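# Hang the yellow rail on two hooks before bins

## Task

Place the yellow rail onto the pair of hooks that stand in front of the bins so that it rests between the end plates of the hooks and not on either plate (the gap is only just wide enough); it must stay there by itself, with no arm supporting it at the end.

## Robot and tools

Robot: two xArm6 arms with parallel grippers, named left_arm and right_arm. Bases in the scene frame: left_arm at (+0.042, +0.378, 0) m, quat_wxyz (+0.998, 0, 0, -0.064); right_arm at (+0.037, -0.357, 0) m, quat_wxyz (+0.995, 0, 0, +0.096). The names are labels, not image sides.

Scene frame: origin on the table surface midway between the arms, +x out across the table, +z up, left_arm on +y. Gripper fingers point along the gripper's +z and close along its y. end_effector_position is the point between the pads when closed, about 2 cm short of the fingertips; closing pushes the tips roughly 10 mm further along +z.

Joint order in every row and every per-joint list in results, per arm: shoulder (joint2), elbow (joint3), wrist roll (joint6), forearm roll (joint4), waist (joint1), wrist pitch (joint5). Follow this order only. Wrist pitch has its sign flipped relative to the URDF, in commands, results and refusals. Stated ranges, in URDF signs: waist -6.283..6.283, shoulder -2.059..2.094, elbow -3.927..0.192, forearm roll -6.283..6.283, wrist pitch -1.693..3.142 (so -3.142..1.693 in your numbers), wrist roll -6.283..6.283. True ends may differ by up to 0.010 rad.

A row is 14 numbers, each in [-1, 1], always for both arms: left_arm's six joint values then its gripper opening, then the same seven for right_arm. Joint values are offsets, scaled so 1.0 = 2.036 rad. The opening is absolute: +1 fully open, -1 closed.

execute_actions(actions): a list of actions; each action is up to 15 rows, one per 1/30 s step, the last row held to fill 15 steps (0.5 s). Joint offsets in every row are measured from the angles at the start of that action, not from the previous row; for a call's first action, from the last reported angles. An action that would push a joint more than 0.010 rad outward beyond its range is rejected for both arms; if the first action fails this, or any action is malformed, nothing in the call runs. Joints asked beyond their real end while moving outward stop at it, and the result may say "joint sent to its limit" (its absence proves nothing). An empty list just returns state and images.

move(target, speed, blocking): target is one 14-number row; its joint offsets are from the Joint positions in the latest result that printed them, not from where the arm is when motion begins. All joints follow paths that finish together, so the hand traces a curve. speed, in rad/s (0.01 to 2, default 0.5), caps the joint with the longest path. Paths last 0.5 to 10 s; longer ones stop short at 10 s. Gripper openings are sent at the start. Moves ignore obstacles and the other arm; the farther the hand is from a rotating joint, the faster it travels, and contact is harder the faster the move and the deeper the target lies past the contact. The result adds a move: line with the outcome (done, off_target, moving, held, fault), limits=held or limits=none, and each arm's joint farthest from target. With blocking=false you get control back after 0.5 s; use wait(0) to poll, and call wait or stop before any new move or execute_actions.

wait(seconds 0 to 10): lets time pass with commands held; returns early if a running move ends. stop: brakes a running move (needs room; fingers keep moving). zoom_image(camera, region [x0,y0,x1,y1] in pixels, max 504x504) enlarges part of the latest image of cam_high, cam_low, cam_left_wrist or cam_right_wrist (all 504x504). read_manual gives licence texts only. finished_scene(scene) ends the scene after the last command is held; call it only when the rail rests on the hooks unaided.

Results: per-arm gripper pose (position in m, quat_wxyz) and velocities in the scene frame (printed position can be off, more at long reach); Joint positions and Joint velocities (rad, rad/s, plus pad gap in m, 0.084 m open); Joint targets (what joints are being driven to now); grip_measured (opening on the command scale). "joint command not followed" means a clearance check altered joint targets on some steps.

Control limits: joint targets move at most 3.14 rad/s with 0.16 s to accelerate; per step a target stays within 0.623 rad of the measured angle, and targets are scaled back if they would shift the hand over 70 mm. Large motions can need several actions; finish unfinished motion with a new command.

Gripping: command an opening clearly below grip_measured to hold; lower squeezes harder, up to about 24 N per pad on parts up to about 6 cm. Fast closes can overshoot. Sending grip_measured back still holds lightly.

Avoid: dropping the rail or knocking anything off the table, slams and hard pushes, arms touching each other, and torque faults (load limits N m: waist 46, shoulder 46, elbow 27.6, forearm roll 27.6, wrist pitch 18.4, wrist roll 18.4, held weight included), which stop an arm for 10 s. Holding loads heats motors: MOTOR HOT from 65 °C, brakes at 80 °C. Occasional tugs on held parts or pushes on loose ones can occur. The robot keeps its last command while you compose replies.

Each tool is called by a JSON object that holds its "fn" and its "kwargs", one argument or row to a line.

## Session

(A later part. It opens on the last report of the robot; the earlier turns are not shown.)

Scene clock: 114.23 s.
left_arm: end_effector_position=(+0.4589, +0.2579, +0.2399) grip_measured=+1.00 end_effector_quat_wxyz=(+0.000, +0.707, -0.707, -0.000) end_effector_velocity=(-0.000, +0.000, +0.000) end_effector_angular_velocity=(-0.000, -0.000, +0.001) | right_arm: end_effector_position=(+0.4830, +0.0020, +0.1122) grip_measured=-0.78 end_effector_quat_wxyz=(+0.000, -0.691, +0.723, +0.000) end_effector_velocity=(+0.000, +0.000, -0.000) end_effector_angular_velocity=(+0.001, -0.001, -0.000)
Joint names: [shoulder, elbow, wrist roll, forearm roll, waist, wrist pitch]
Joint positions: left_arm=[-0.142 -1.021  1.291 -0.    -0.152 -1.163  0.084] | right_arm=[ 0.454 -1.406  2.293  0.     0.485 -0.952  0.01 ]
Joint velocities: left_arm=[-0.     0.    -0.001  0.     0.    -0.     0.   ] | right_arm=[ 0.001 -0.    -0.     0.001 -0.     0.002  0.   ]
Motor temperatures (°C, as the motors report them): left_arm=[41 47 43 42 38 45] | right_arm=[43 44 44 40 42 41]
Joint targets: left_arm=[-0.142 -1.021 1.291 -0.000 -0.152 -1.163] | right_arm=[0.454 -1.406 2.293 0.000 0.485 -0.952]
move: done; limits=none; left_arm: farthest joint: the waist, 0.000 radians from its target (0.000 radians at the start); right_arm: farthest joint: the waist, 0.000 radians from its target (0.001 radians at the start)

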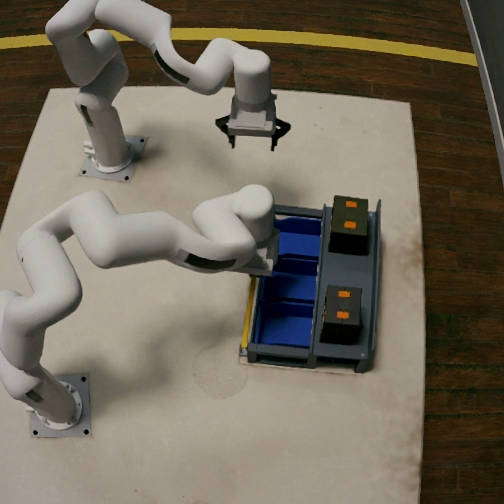

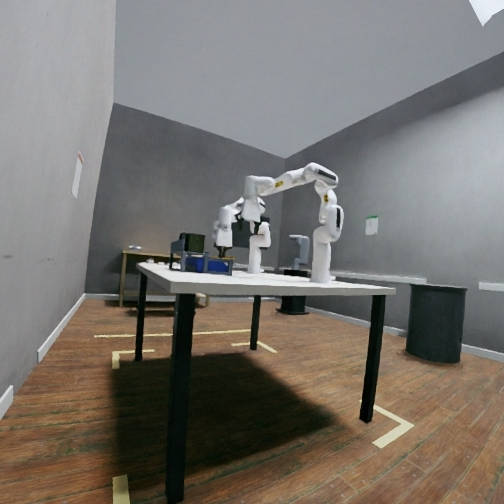

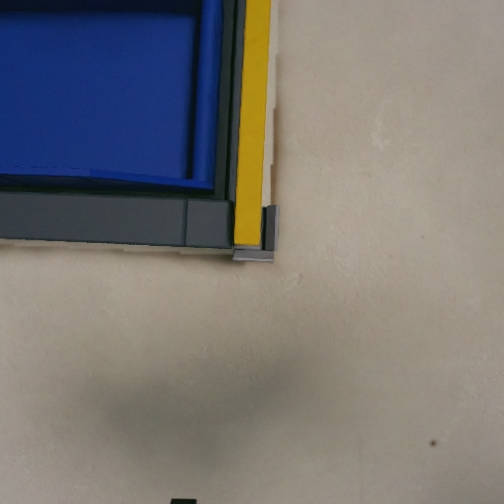

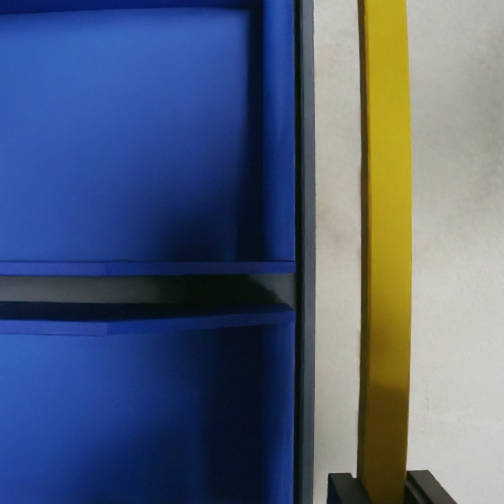

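{"fn": "move", "kwargs": {
  "target": [0,0,0,0,0,0,1, 0.0134,0.0099,0.0004,0,0.0004,0.0233,-1],
  "speed": 0.03
}}

{"fn": "zoom_image", "kwargs": {
  "camera": "cam_high",
  "region": [220, 320, 280, 380]
}}

{"fn": "zoom_image", "kwargs": {
  "camera": "cam_left_wrist",
  "region": [200, 180, 310, 280]
}}

Scene clock: 127.30 s.
left_arm: end_effector_position=(+0.4589, +0.2579, +0.2399) grip_measured=+1.00 end_effector_quat_wxyz=(+0.000, +0.707, -0.707, -0.000) end_effector_velocity=(+0.000, -0.000, +0.000) end_effector_angular_velocity=(-0.000, -0.001, -0.001) | right_arm: end_effector_position=(+0.4823, +0.0020, +0.0923) grip_measured=-0.78 end_effector_quat_wxyz=(+0.000, -0.691, +0.723, +0.000) end_effector_velocity=(+0.001, +0.000, +0.001) end_effector_angular_velocity=(+0.002, -0.002, -0.000)
Joint names: [shoulder, elbow, wrist roll, forearm roll, waist, wrist pitch]
Joint positions: left_arm=[-0.142 -1.021  1.291 -0.    -0.152 -1.163  0.084] | right_arm=[ 0.481 -1.386  2.294  0.     0.486 -0.905  0.01 ]
Joint velocities: left_arm=[-0.    -0.     0.001 -0.    -0.     0.001 -0.   ] | right_arm=[-0.001 -0.     0.    -0.    -0.     0.002 -0.   ]
Motor temperatures (°C, as the motors report them): left_arm=[41 47 43 42 38 45] | right_arm=[43 44 44 40 42 41]
Joint targets: left_arm=[-0.142 -1.021 1.291 -0.000 -0.152 -1.163] | right_arm=[0.481 -1.386 2.294 0.000 0.486 -0.905]
move: done; limits=none; left_arm: farthest joint: the waist, 0.000 radians from its target (0.000 radians at the start); right_arm: farthest joint: the waist, 0.000 radians from its target (0.001 radians at the start)

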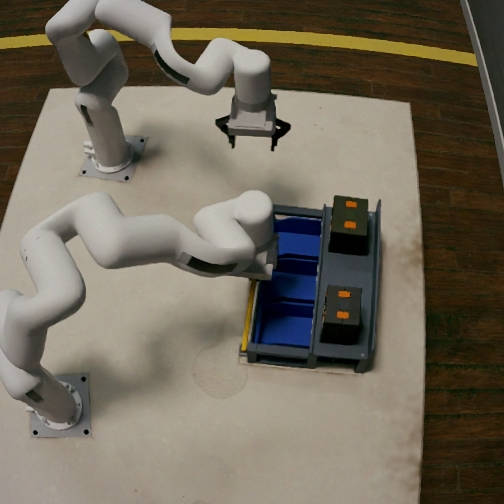

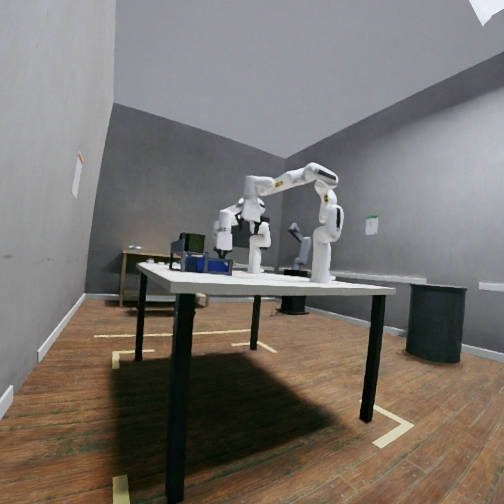

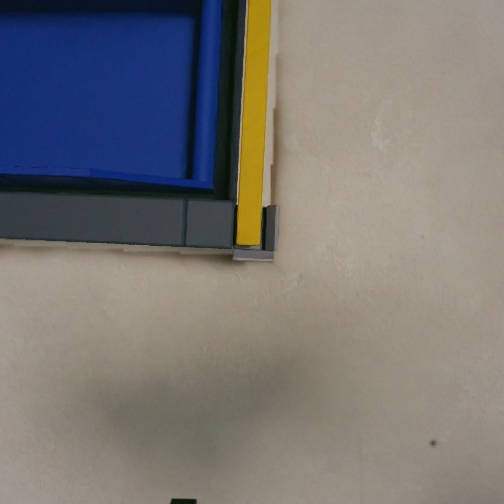

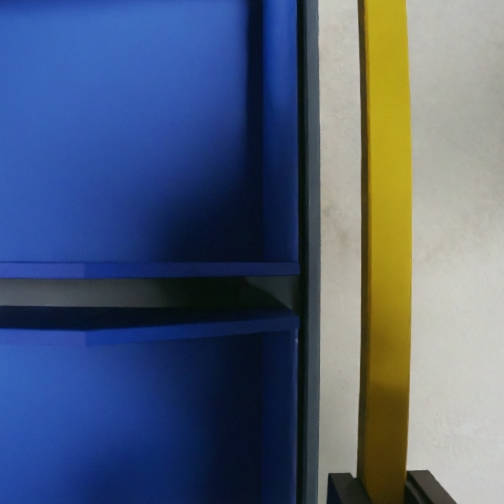

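Region (220, 320, 280, 380) of cam_high's 504x504 image, scaled by 8.400, with more detail than that image has.

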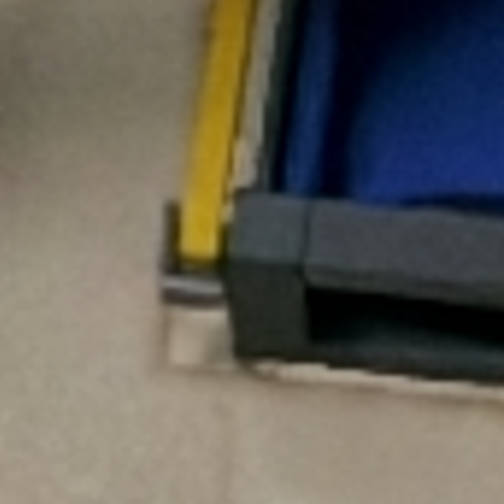

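Region (200, 180, 310, 280) of cam_left_wrist's 504x504 image, scaled by 4.582, with more detail than that image has; it fills the top 458 rows of this view, and the rest is white.

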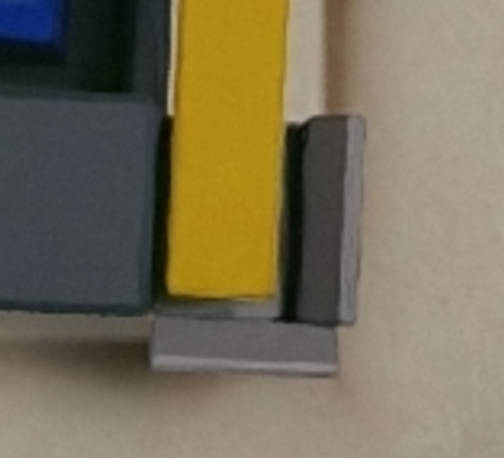

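{"fn": "move", "kwargs": {
  "target": [0,0,0,0,0,0,1, 0.0086,0.0019,0.0007,0,0.0007,0.0106,-1],
  "speed": 0.015
}}

{"fn": "zoom_image", "kwargs": {
  "camera": "cam_high",
  "region": [220, 320, 280, 380]
}}

{"fn": "zoom_image", "kwargs": {
  "camera": "cam_left_wrist",
  "region": [200, 180, 310, 280]
}}

Scene clock: 133.53 s.
left_arm: end_effector_position=(+0.4589, +0.2579, +0.2399) grip_measured=+1.00 end_effector_quat_wxyz=(+0.000, +0.707, -0.707, -0.000) end_effector_velocity=(+0.000, +0.000, -0.000) end_effector_angular_velocity=(-0.000, -0.000, -0.000) | right_arm: end_effector_position=(+0.4824, +0.0031, +0.0824) grip_measured=-0.78 end_effector_quat_wxyz=(+0.000, -0.691, +0.723, +0.000) end_effector_velocity=(+0.001, +0.000, +0.000) end_effector_angular_velocity=(+0.001, -0.002, +0.000)
Joint names: [shoulder, elbow, wrist roll, forearm roll, waist, wrist pitch]
Joint positions: left_arm=[-0.142 -1.021  1.291 -0.    -0.152 -1.163  0.084] | right_arm=[ 0.499 -1.382  2.295  0.     0.487 -0.883  0.01 ]
Joint velocities: left_arm=[ 0.001 -0.     0.    -0.     0.     0.001 -0.   ] | right_arm=[ 0.    -0.001  0.    -0.     0.     0.002  0.   ]
Motor temperatures (°C, as the motors report them): left_arm=[41 47 43 42 38 45] | right_arm=[44 44 44 40 42 41]
Joint targets: left_arm=[-0.142 -1.021 1.291 -0.000 -0.152 -1.163] | right_arm=[0.499 -1.382 2.295 0.000 0.487 -0.883]
move: done; limits=none; left_arm: farthest joint: the waist, 0.000 radians from its target (0.000 radians at the start); right_arm: farthest joint: the waist, 0.000 radians from its target (0.002 radians at the start)

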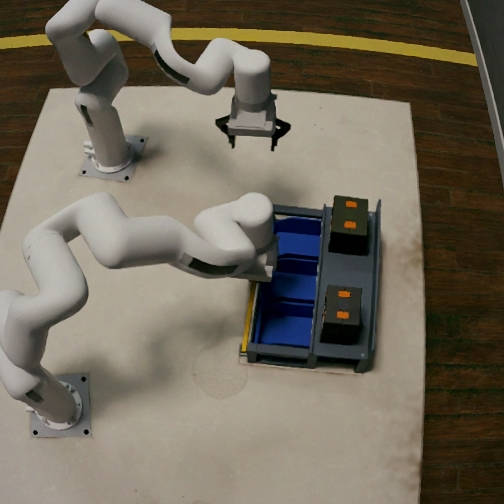

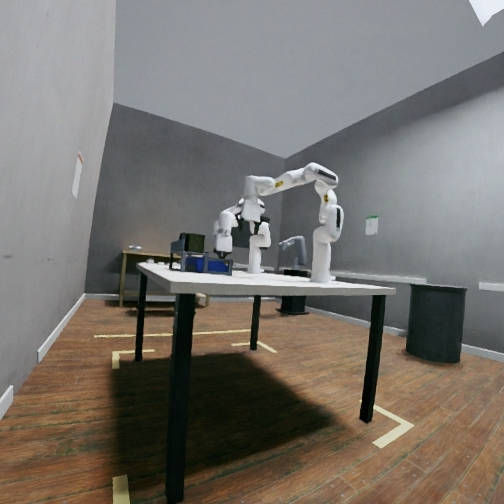

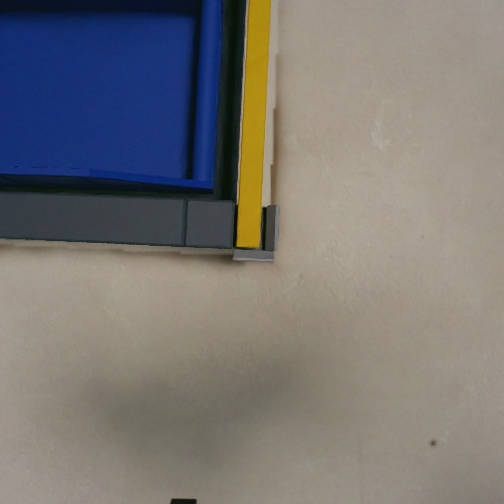

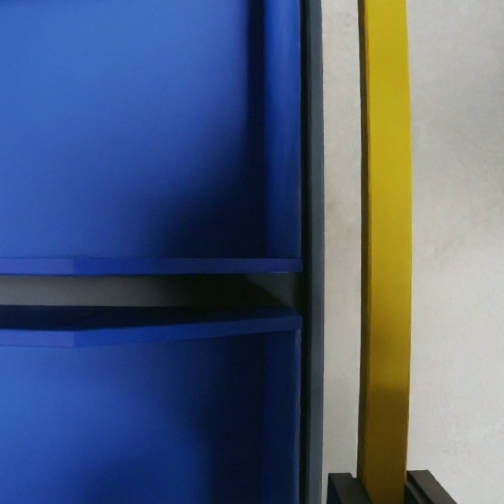

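Region (220, 320, 280, 380) of cam_high's 504x504 image, scaled by 8.400, with more detail than that image has.

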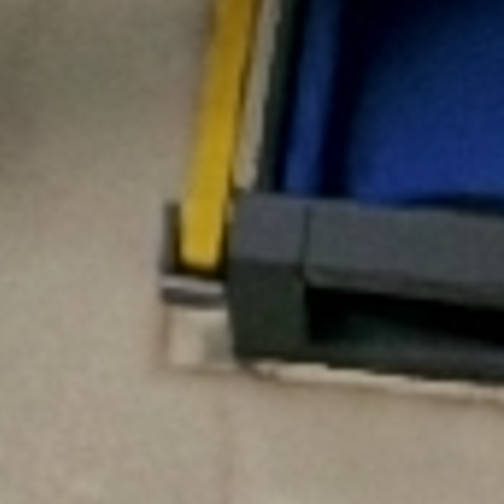

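Region (200, 180, 310, 280) of cam_left_wrist's 504x504 image, scaled by 4.582, with more detail than that image has; it fills the top 458 rows of this view, and the rest is white.

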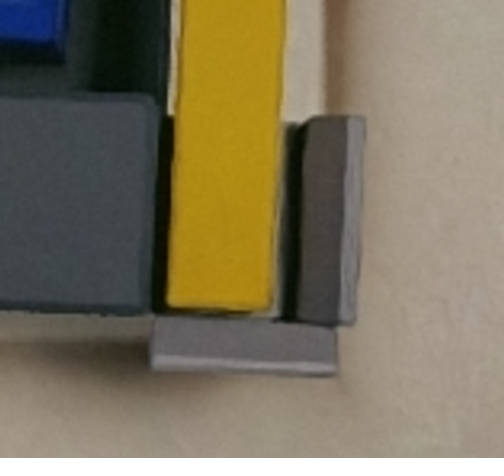

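{"fn": "move", "kwargs": {
  "target": [0,0,0,0,0,0,1, 0.0047,0.0019,0,0,0,0.0066,-1],
  "speed": 0.01
}}

{"fn": "zoom_image", "kwargs": {
  "camera": "cam_high",
  "region": [220, 320, 280, 380]
}}

{"fn": "zoom_image", "kwargs": {
  "camera": "cam_left_wrist",
  "region": [200, 180, 310, 280]
}}

Scene clock: 139.03 s.
left_arm: end_effector_position=(+0.4589, +0.2579, +0.2399) grip_measured=+1.00 end_effector_quat_wxyz=(+0.000, +0.707, -0.707, -0.000) end_effector_velocity=(+0.000, -0.000, +0.000) end_effector_angular_velocity=(-0.000, -0.001, +0.001) | right_arm: end_effector_position=(+0.4828, +0.0035, +0.0775) grip_measured=-0.78 end_effector_quat_wxyz=(+0.001, -0.691, +0.723, +0.000) end_effector_velocity=(+0.000, -0.000, -0.000) end_effector_angular_velocity=(+0.000, -0.000, +0.000)
Joint names: [shoulder, elbow, wrist roll, forearm roll, waist, wrist pitch]
Joint positions: left_arm=[-0.142 -1.021  1.291 -0.    -0.152 -1.163  0.084] | right_arm=[ 0.507 -1.38   2.295  0.     0.487 -0.87   0.01 ]
Joint velocities: left_arm=[-0.    -0.    -0.001  0.    -0.    -0.     0.   ] | right_arm=[ 0.     0.    -0.    -0.    -0.     0.001  0.   ]
Motor temperatures (°C, as the motors report them): left_arm=[41 47 43 42 38 45] | right_arm=[44 44 44 40 42 41]
Joint targets: left_arm=[-0.142 -1.021 1.291 -0.000 -0.152 -1.163] | right_arm=[0.508 -1.379 2.295 0.000 0.487 -0.870]
move: done; limits=none; left_arm: farthest joint: the waist, 0.000 radians from its target (0.000 radians at the start); right_arm: farthest joint: the shoulder, 0.001 radians from its target (0.010 radians at the start)

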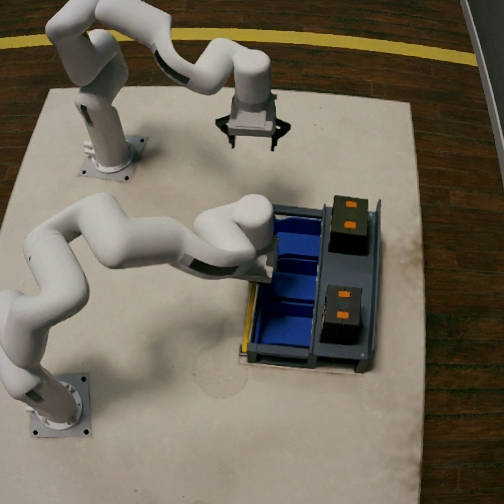

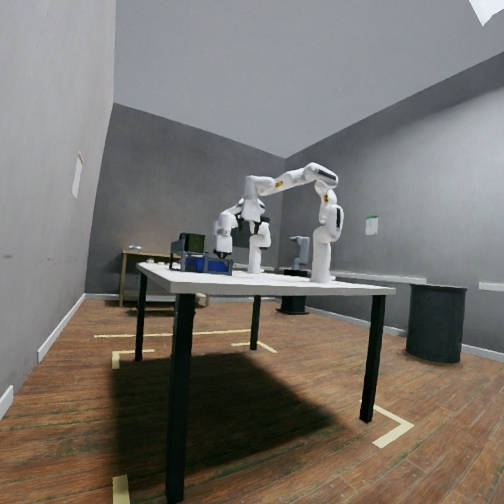

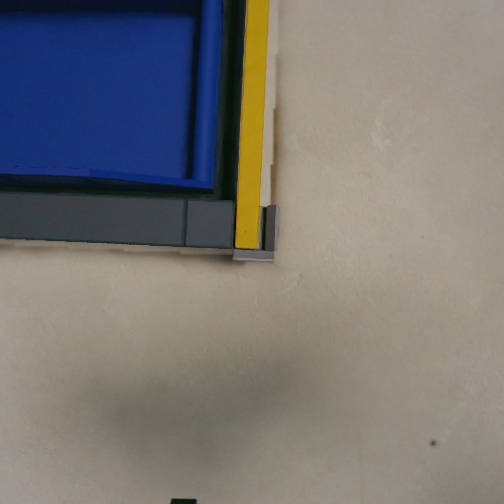

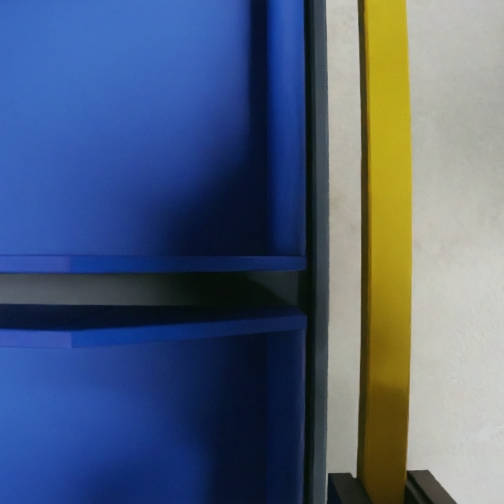

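Region (220, 320, 280, 380) of cam_high's 504x504 image, scaled by 8.400, with more detail than that image has.

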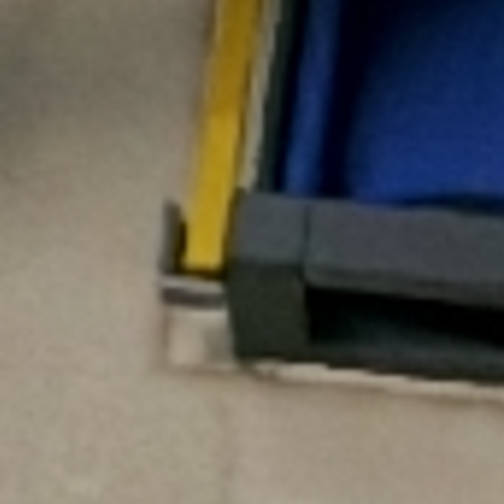

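Region (200, 180, 310, 280) of cam_left_wrist's 504x504 image, scaled by 4.582, with more detail than that image has; it fills the top 458 rows of this view, and the rest is white.

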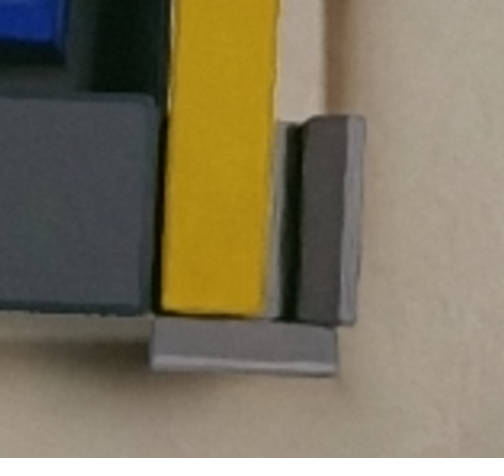

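Contact made. Release and lift.

{"fn": "execute_actions", "kwargs": {
  "actions": [
    [[0,0,0,0,0,0,1, 0,0,0,0,0,0,-0.78],[0,0,0,0,0,0,1, 0,0,0,0,0,0,-0.74],[0,0,0,0,0,0,1, 0,0,0,0,0,0,-0.7],[0,0,0,0,0,0,1, 0,0,0,0,0,0,-0.65],[0,0,0,0,0,0,1, 0,0,0,0,0,0,-0.55]]
  ]
}}

{"fn": "move", "kwargs": {
  "target": [0,0,0,0,0,0,1, -0.06,-0.03,0,0,0,-0.09,-0.55],
  "speed": 0.2
}}

{"fn": "zoom_image", "kwargs": {
  "camera": "cam_high",
  "region": [220, 320, 280, 380]
}}

Scene clock: 143.23 s.
left_arm: end_effector_position=(+0.4589, +0.2579, +0.2399) grip_measured=+1.00 end_effector_quat_wxyz=(+0.000, +0.707, -0.707, -0.000) end_effector_velocity=(+0.000, -0.000, +0.001) end_effector_angular_velocity=(-0.000, -0.001, -0.000) | right_arm: end_effector_position=(+0.4825, +0.0032, +0.0767) grip_measured=-0.57 end_effector_quat_wxyz=(+0.000, -0.691, +0.723, +0.000) end_effector_velocity=(+0.001, +0.001, +0.004) end_effector_angular_velocity=(+0.003, -0.005, +0.001)
Joint names: [shoulder, elbow, wrist roll, forearm roll, waist, wrist pitch]
Joint positions: left_arm=[-0.142 -1.021  1.291 -0.    -0.152 -1.163  0.084] | right_arm=[ 0.508 -1.379  2.295  0.     0.487 -0.87   0.019]
Joint velocities: left_arm=[-0.001 -0.001 -0.    -0.    -0.    -0.001  0.   ] | right_arm=[-0.006 -0.002 -0.    -0.001 -0.    -0.002  0.   ]
Motor temperatures (°C, as the motors report them): left_arm=[41 47 43 42 38 45] | right_arm=[43 44 44 40 42 41]
Joint targets: left_arm=[-0.142 -1.021 1.291 -0.000 -0.152 -1.163] | right_arm=[0.507 -1.380 2.295 0.000 0.487 -0.870]

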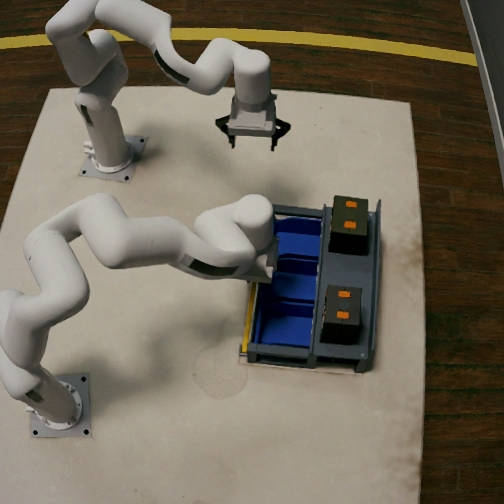

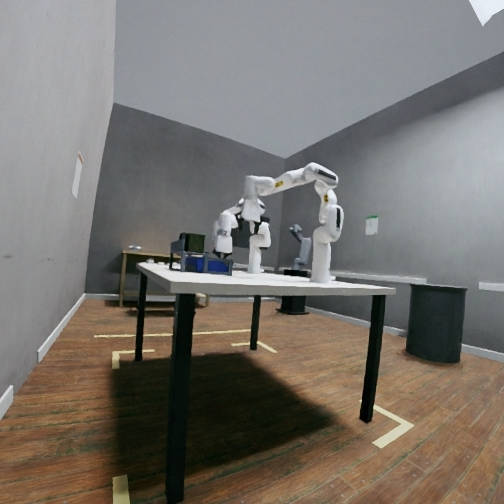

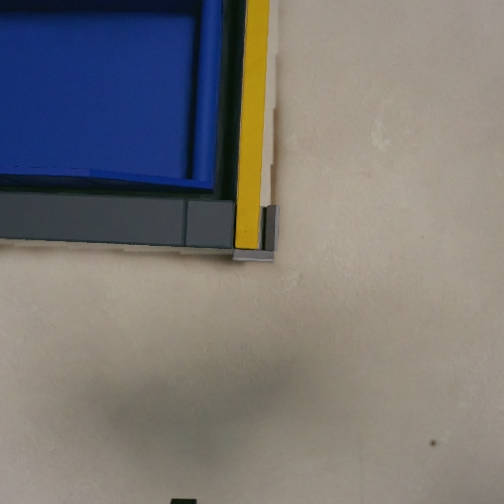

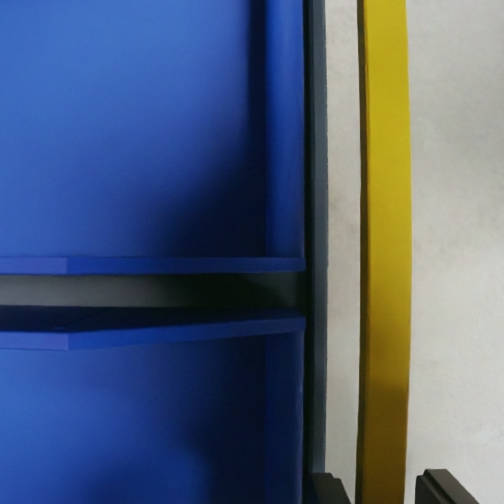

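Scene clock: 144.60 s.
left_arm: end_effector_position=(+0.4589, +0.2579, +0.2399) grip_measured=+1.00 end_effector_quat_wxyz=(+0.000, +0.707, -0.707, -0.000) end_effector_velocity=(+0.001, -0.000, +0.000) end_effector_angular_velocity=(-0.000, -0.001, +0.001) | right_arm: end_effector_position=(+0.4790, +0.0004, +0.1567) grip_measured=-0.57 end_effector_quat_wxyz=(+0.000, -0.691, +0.723, +0.000) end_effector_velocity=(+0.001, +0.001, +0.003) end_effector_angular_velocity=(+0.005, -0.004, -0.000)
Joint names: [shoulder, elbow, wrist roll, forearm roll, waist, wrist pitch]
Joint positions: left_arm=[-0.142 -1.021  1.291 -0.    -0.152 -1.163  0.084] | right_arm=[ 0.387 -1.44   2.295  0.     0.487 -1.053  0.019]
Joint velocities: left_arm=[ 0.001 -0.001 -0.001  0.     0.     0.001 -0.   ] | right_arm=[-0.003 -0.004 -0.     0.001  0.    -0.001  0.   ]
Motor temperatures (°C, as the motors report them): left_arm=[41 47 43 42 38 45] | right_arm=[43 44 44 40 42 41]
Joint targets: left_arm=[-0.142 -1.021 1.291 -0.000 -0.152 -1.163] | right_arm=[0.386 -1.440 2.295 0.000 0.487 -1.053]
move: done; limits=none; left_arm: farthest joint: the waist, 0.000 radians from its target (0.000 radians at the start); right_arm: farthest joint: the shoulder, 0.001 radians from its target (0.122 radians at the start)

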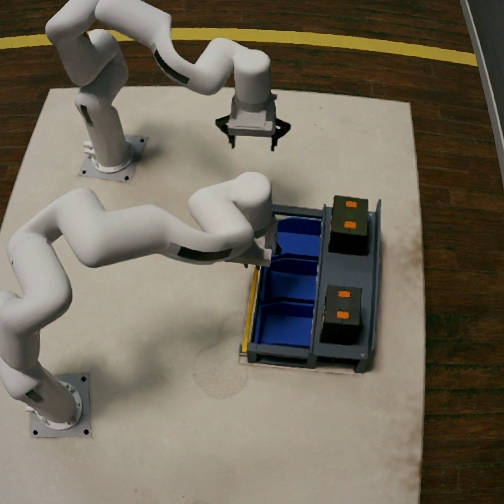

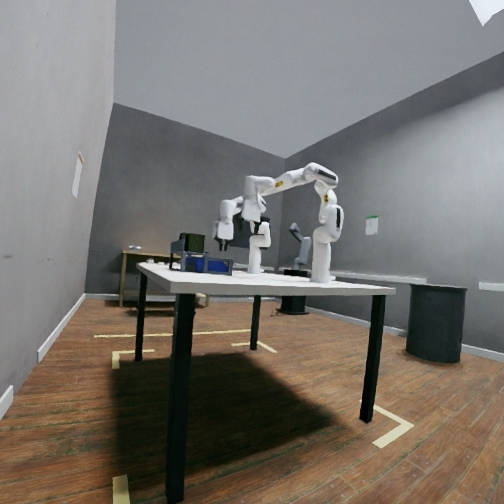

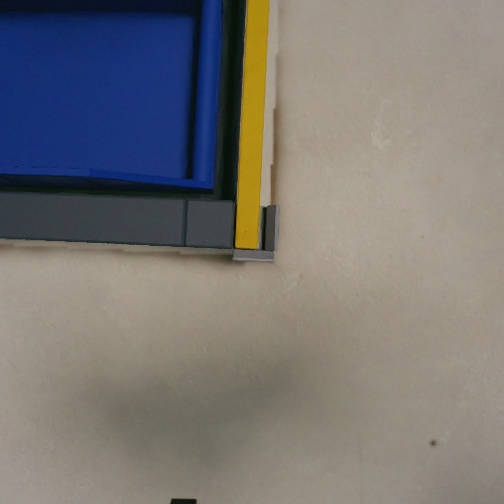

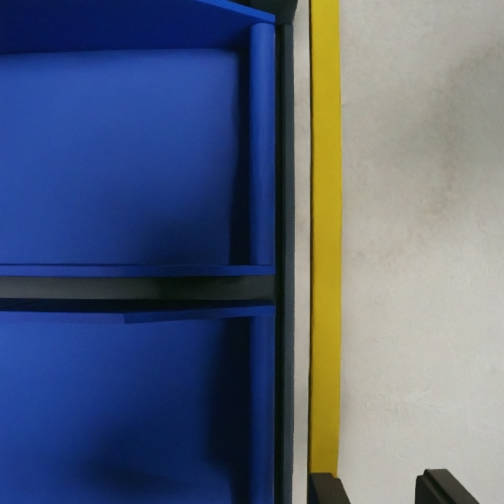

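Region (220, 320, 280, 380) of cam_high's 504x504 image, scaled by 8.400, with more detail than that image has.

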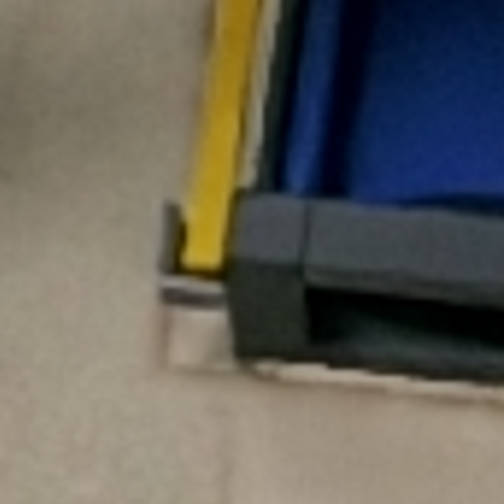

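{"fn": "move", "kwargs": {
  "target": [0,0,0,0,0,0,1, -0.08,0.04,-0.05,0,-0.05,-0.04,-0.55],
  "speed": 0.3
}}

Scene clock: 148.87 s.
left_arm: end_effector_position=(+0.4589, +0.2579, +0.2399) grip_measured=+1.00 end_effector_quat_wxyz=(+0.000, +0.707, -0.707, -0.000) end_effector_velocity=(-0.001, +0.000, -0.000) end_effector_angular_velocity=(+0.000, +0.002, +0.001) | right_arm: end_effector_position=(+0.4841, -0.0650, +0.2061) grip_measured=-0.57 end_effector_quat_wxyz=(-0.000, -0.691, +0.723, +0.000) end_effector_velocity=(+0.001, -0.000, +0.003) end_effector_angular_velocity=(+0.004, -0.005, -0.001)
Joint names: [shoulder, elbow, wrist roll, forearm roll, waist, wrist pitch]
Joint positions: left_arm=[-0.142 -1.021  1.291 -0.    -0.152 -1.163  0.084] | right_arm=[ 0.225 -1.358  2.193  0.     0.386 -1.134  0.019]
Joint velocities: left_arm=[-0.001  0.001 -0.    -0.     0.001 -0.002  0.   ] | right_arm=[-0.004 -0.002 -0.001  0.001 -0.002 -0.    -0.   ]
Motor temperatures (°C, as the motors report them): left_arm=[41 47 43 42 38 45] | right_arm=[43 44 44 40 42 41]
Joint targets: left_arm=[-0.142 -1.021 1.291 -0.000 -0.152 -1.163] | right_arm=[0.224 -1.358 2.193 0.000 0.386 -1.134]
move: done; limits=none; left_arm: farthest joint: the waist, 0.000 radians from its target (0.000 radians at the start); right_arm: farthest joint: the waist, 0.001 radians from its target (0.102 radians at the start)

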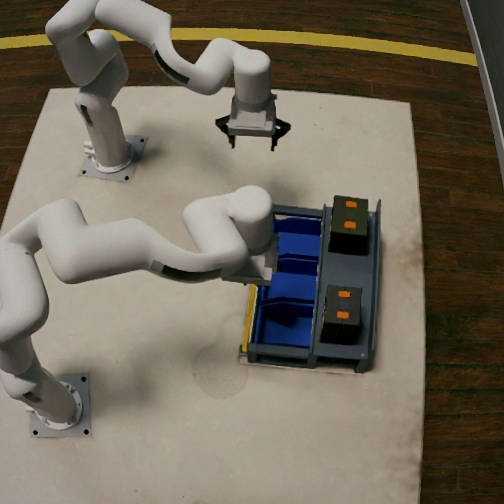

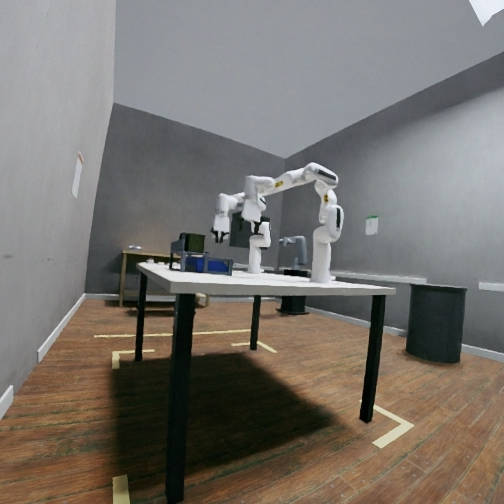

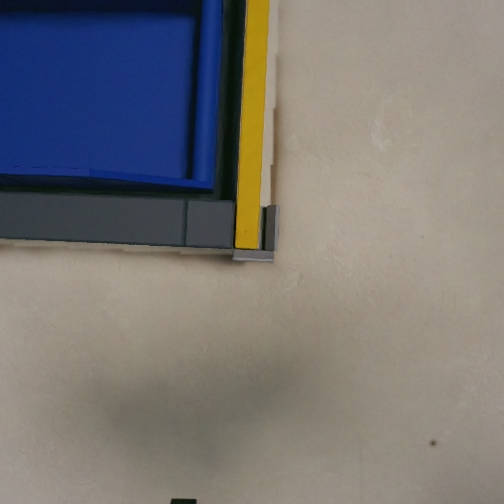

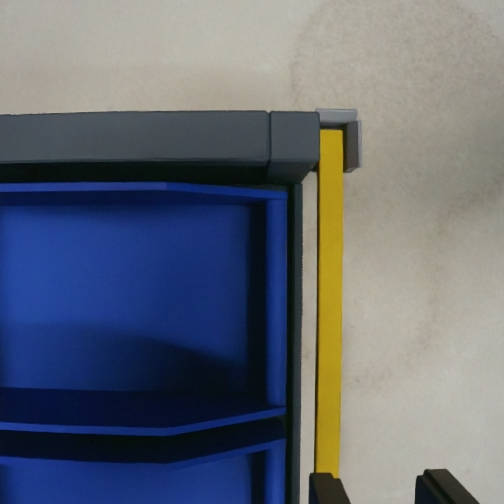

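{"fn": "finished_scene", "kwargs": {
  "scene": 1
}}

The scene is finished: the task was done.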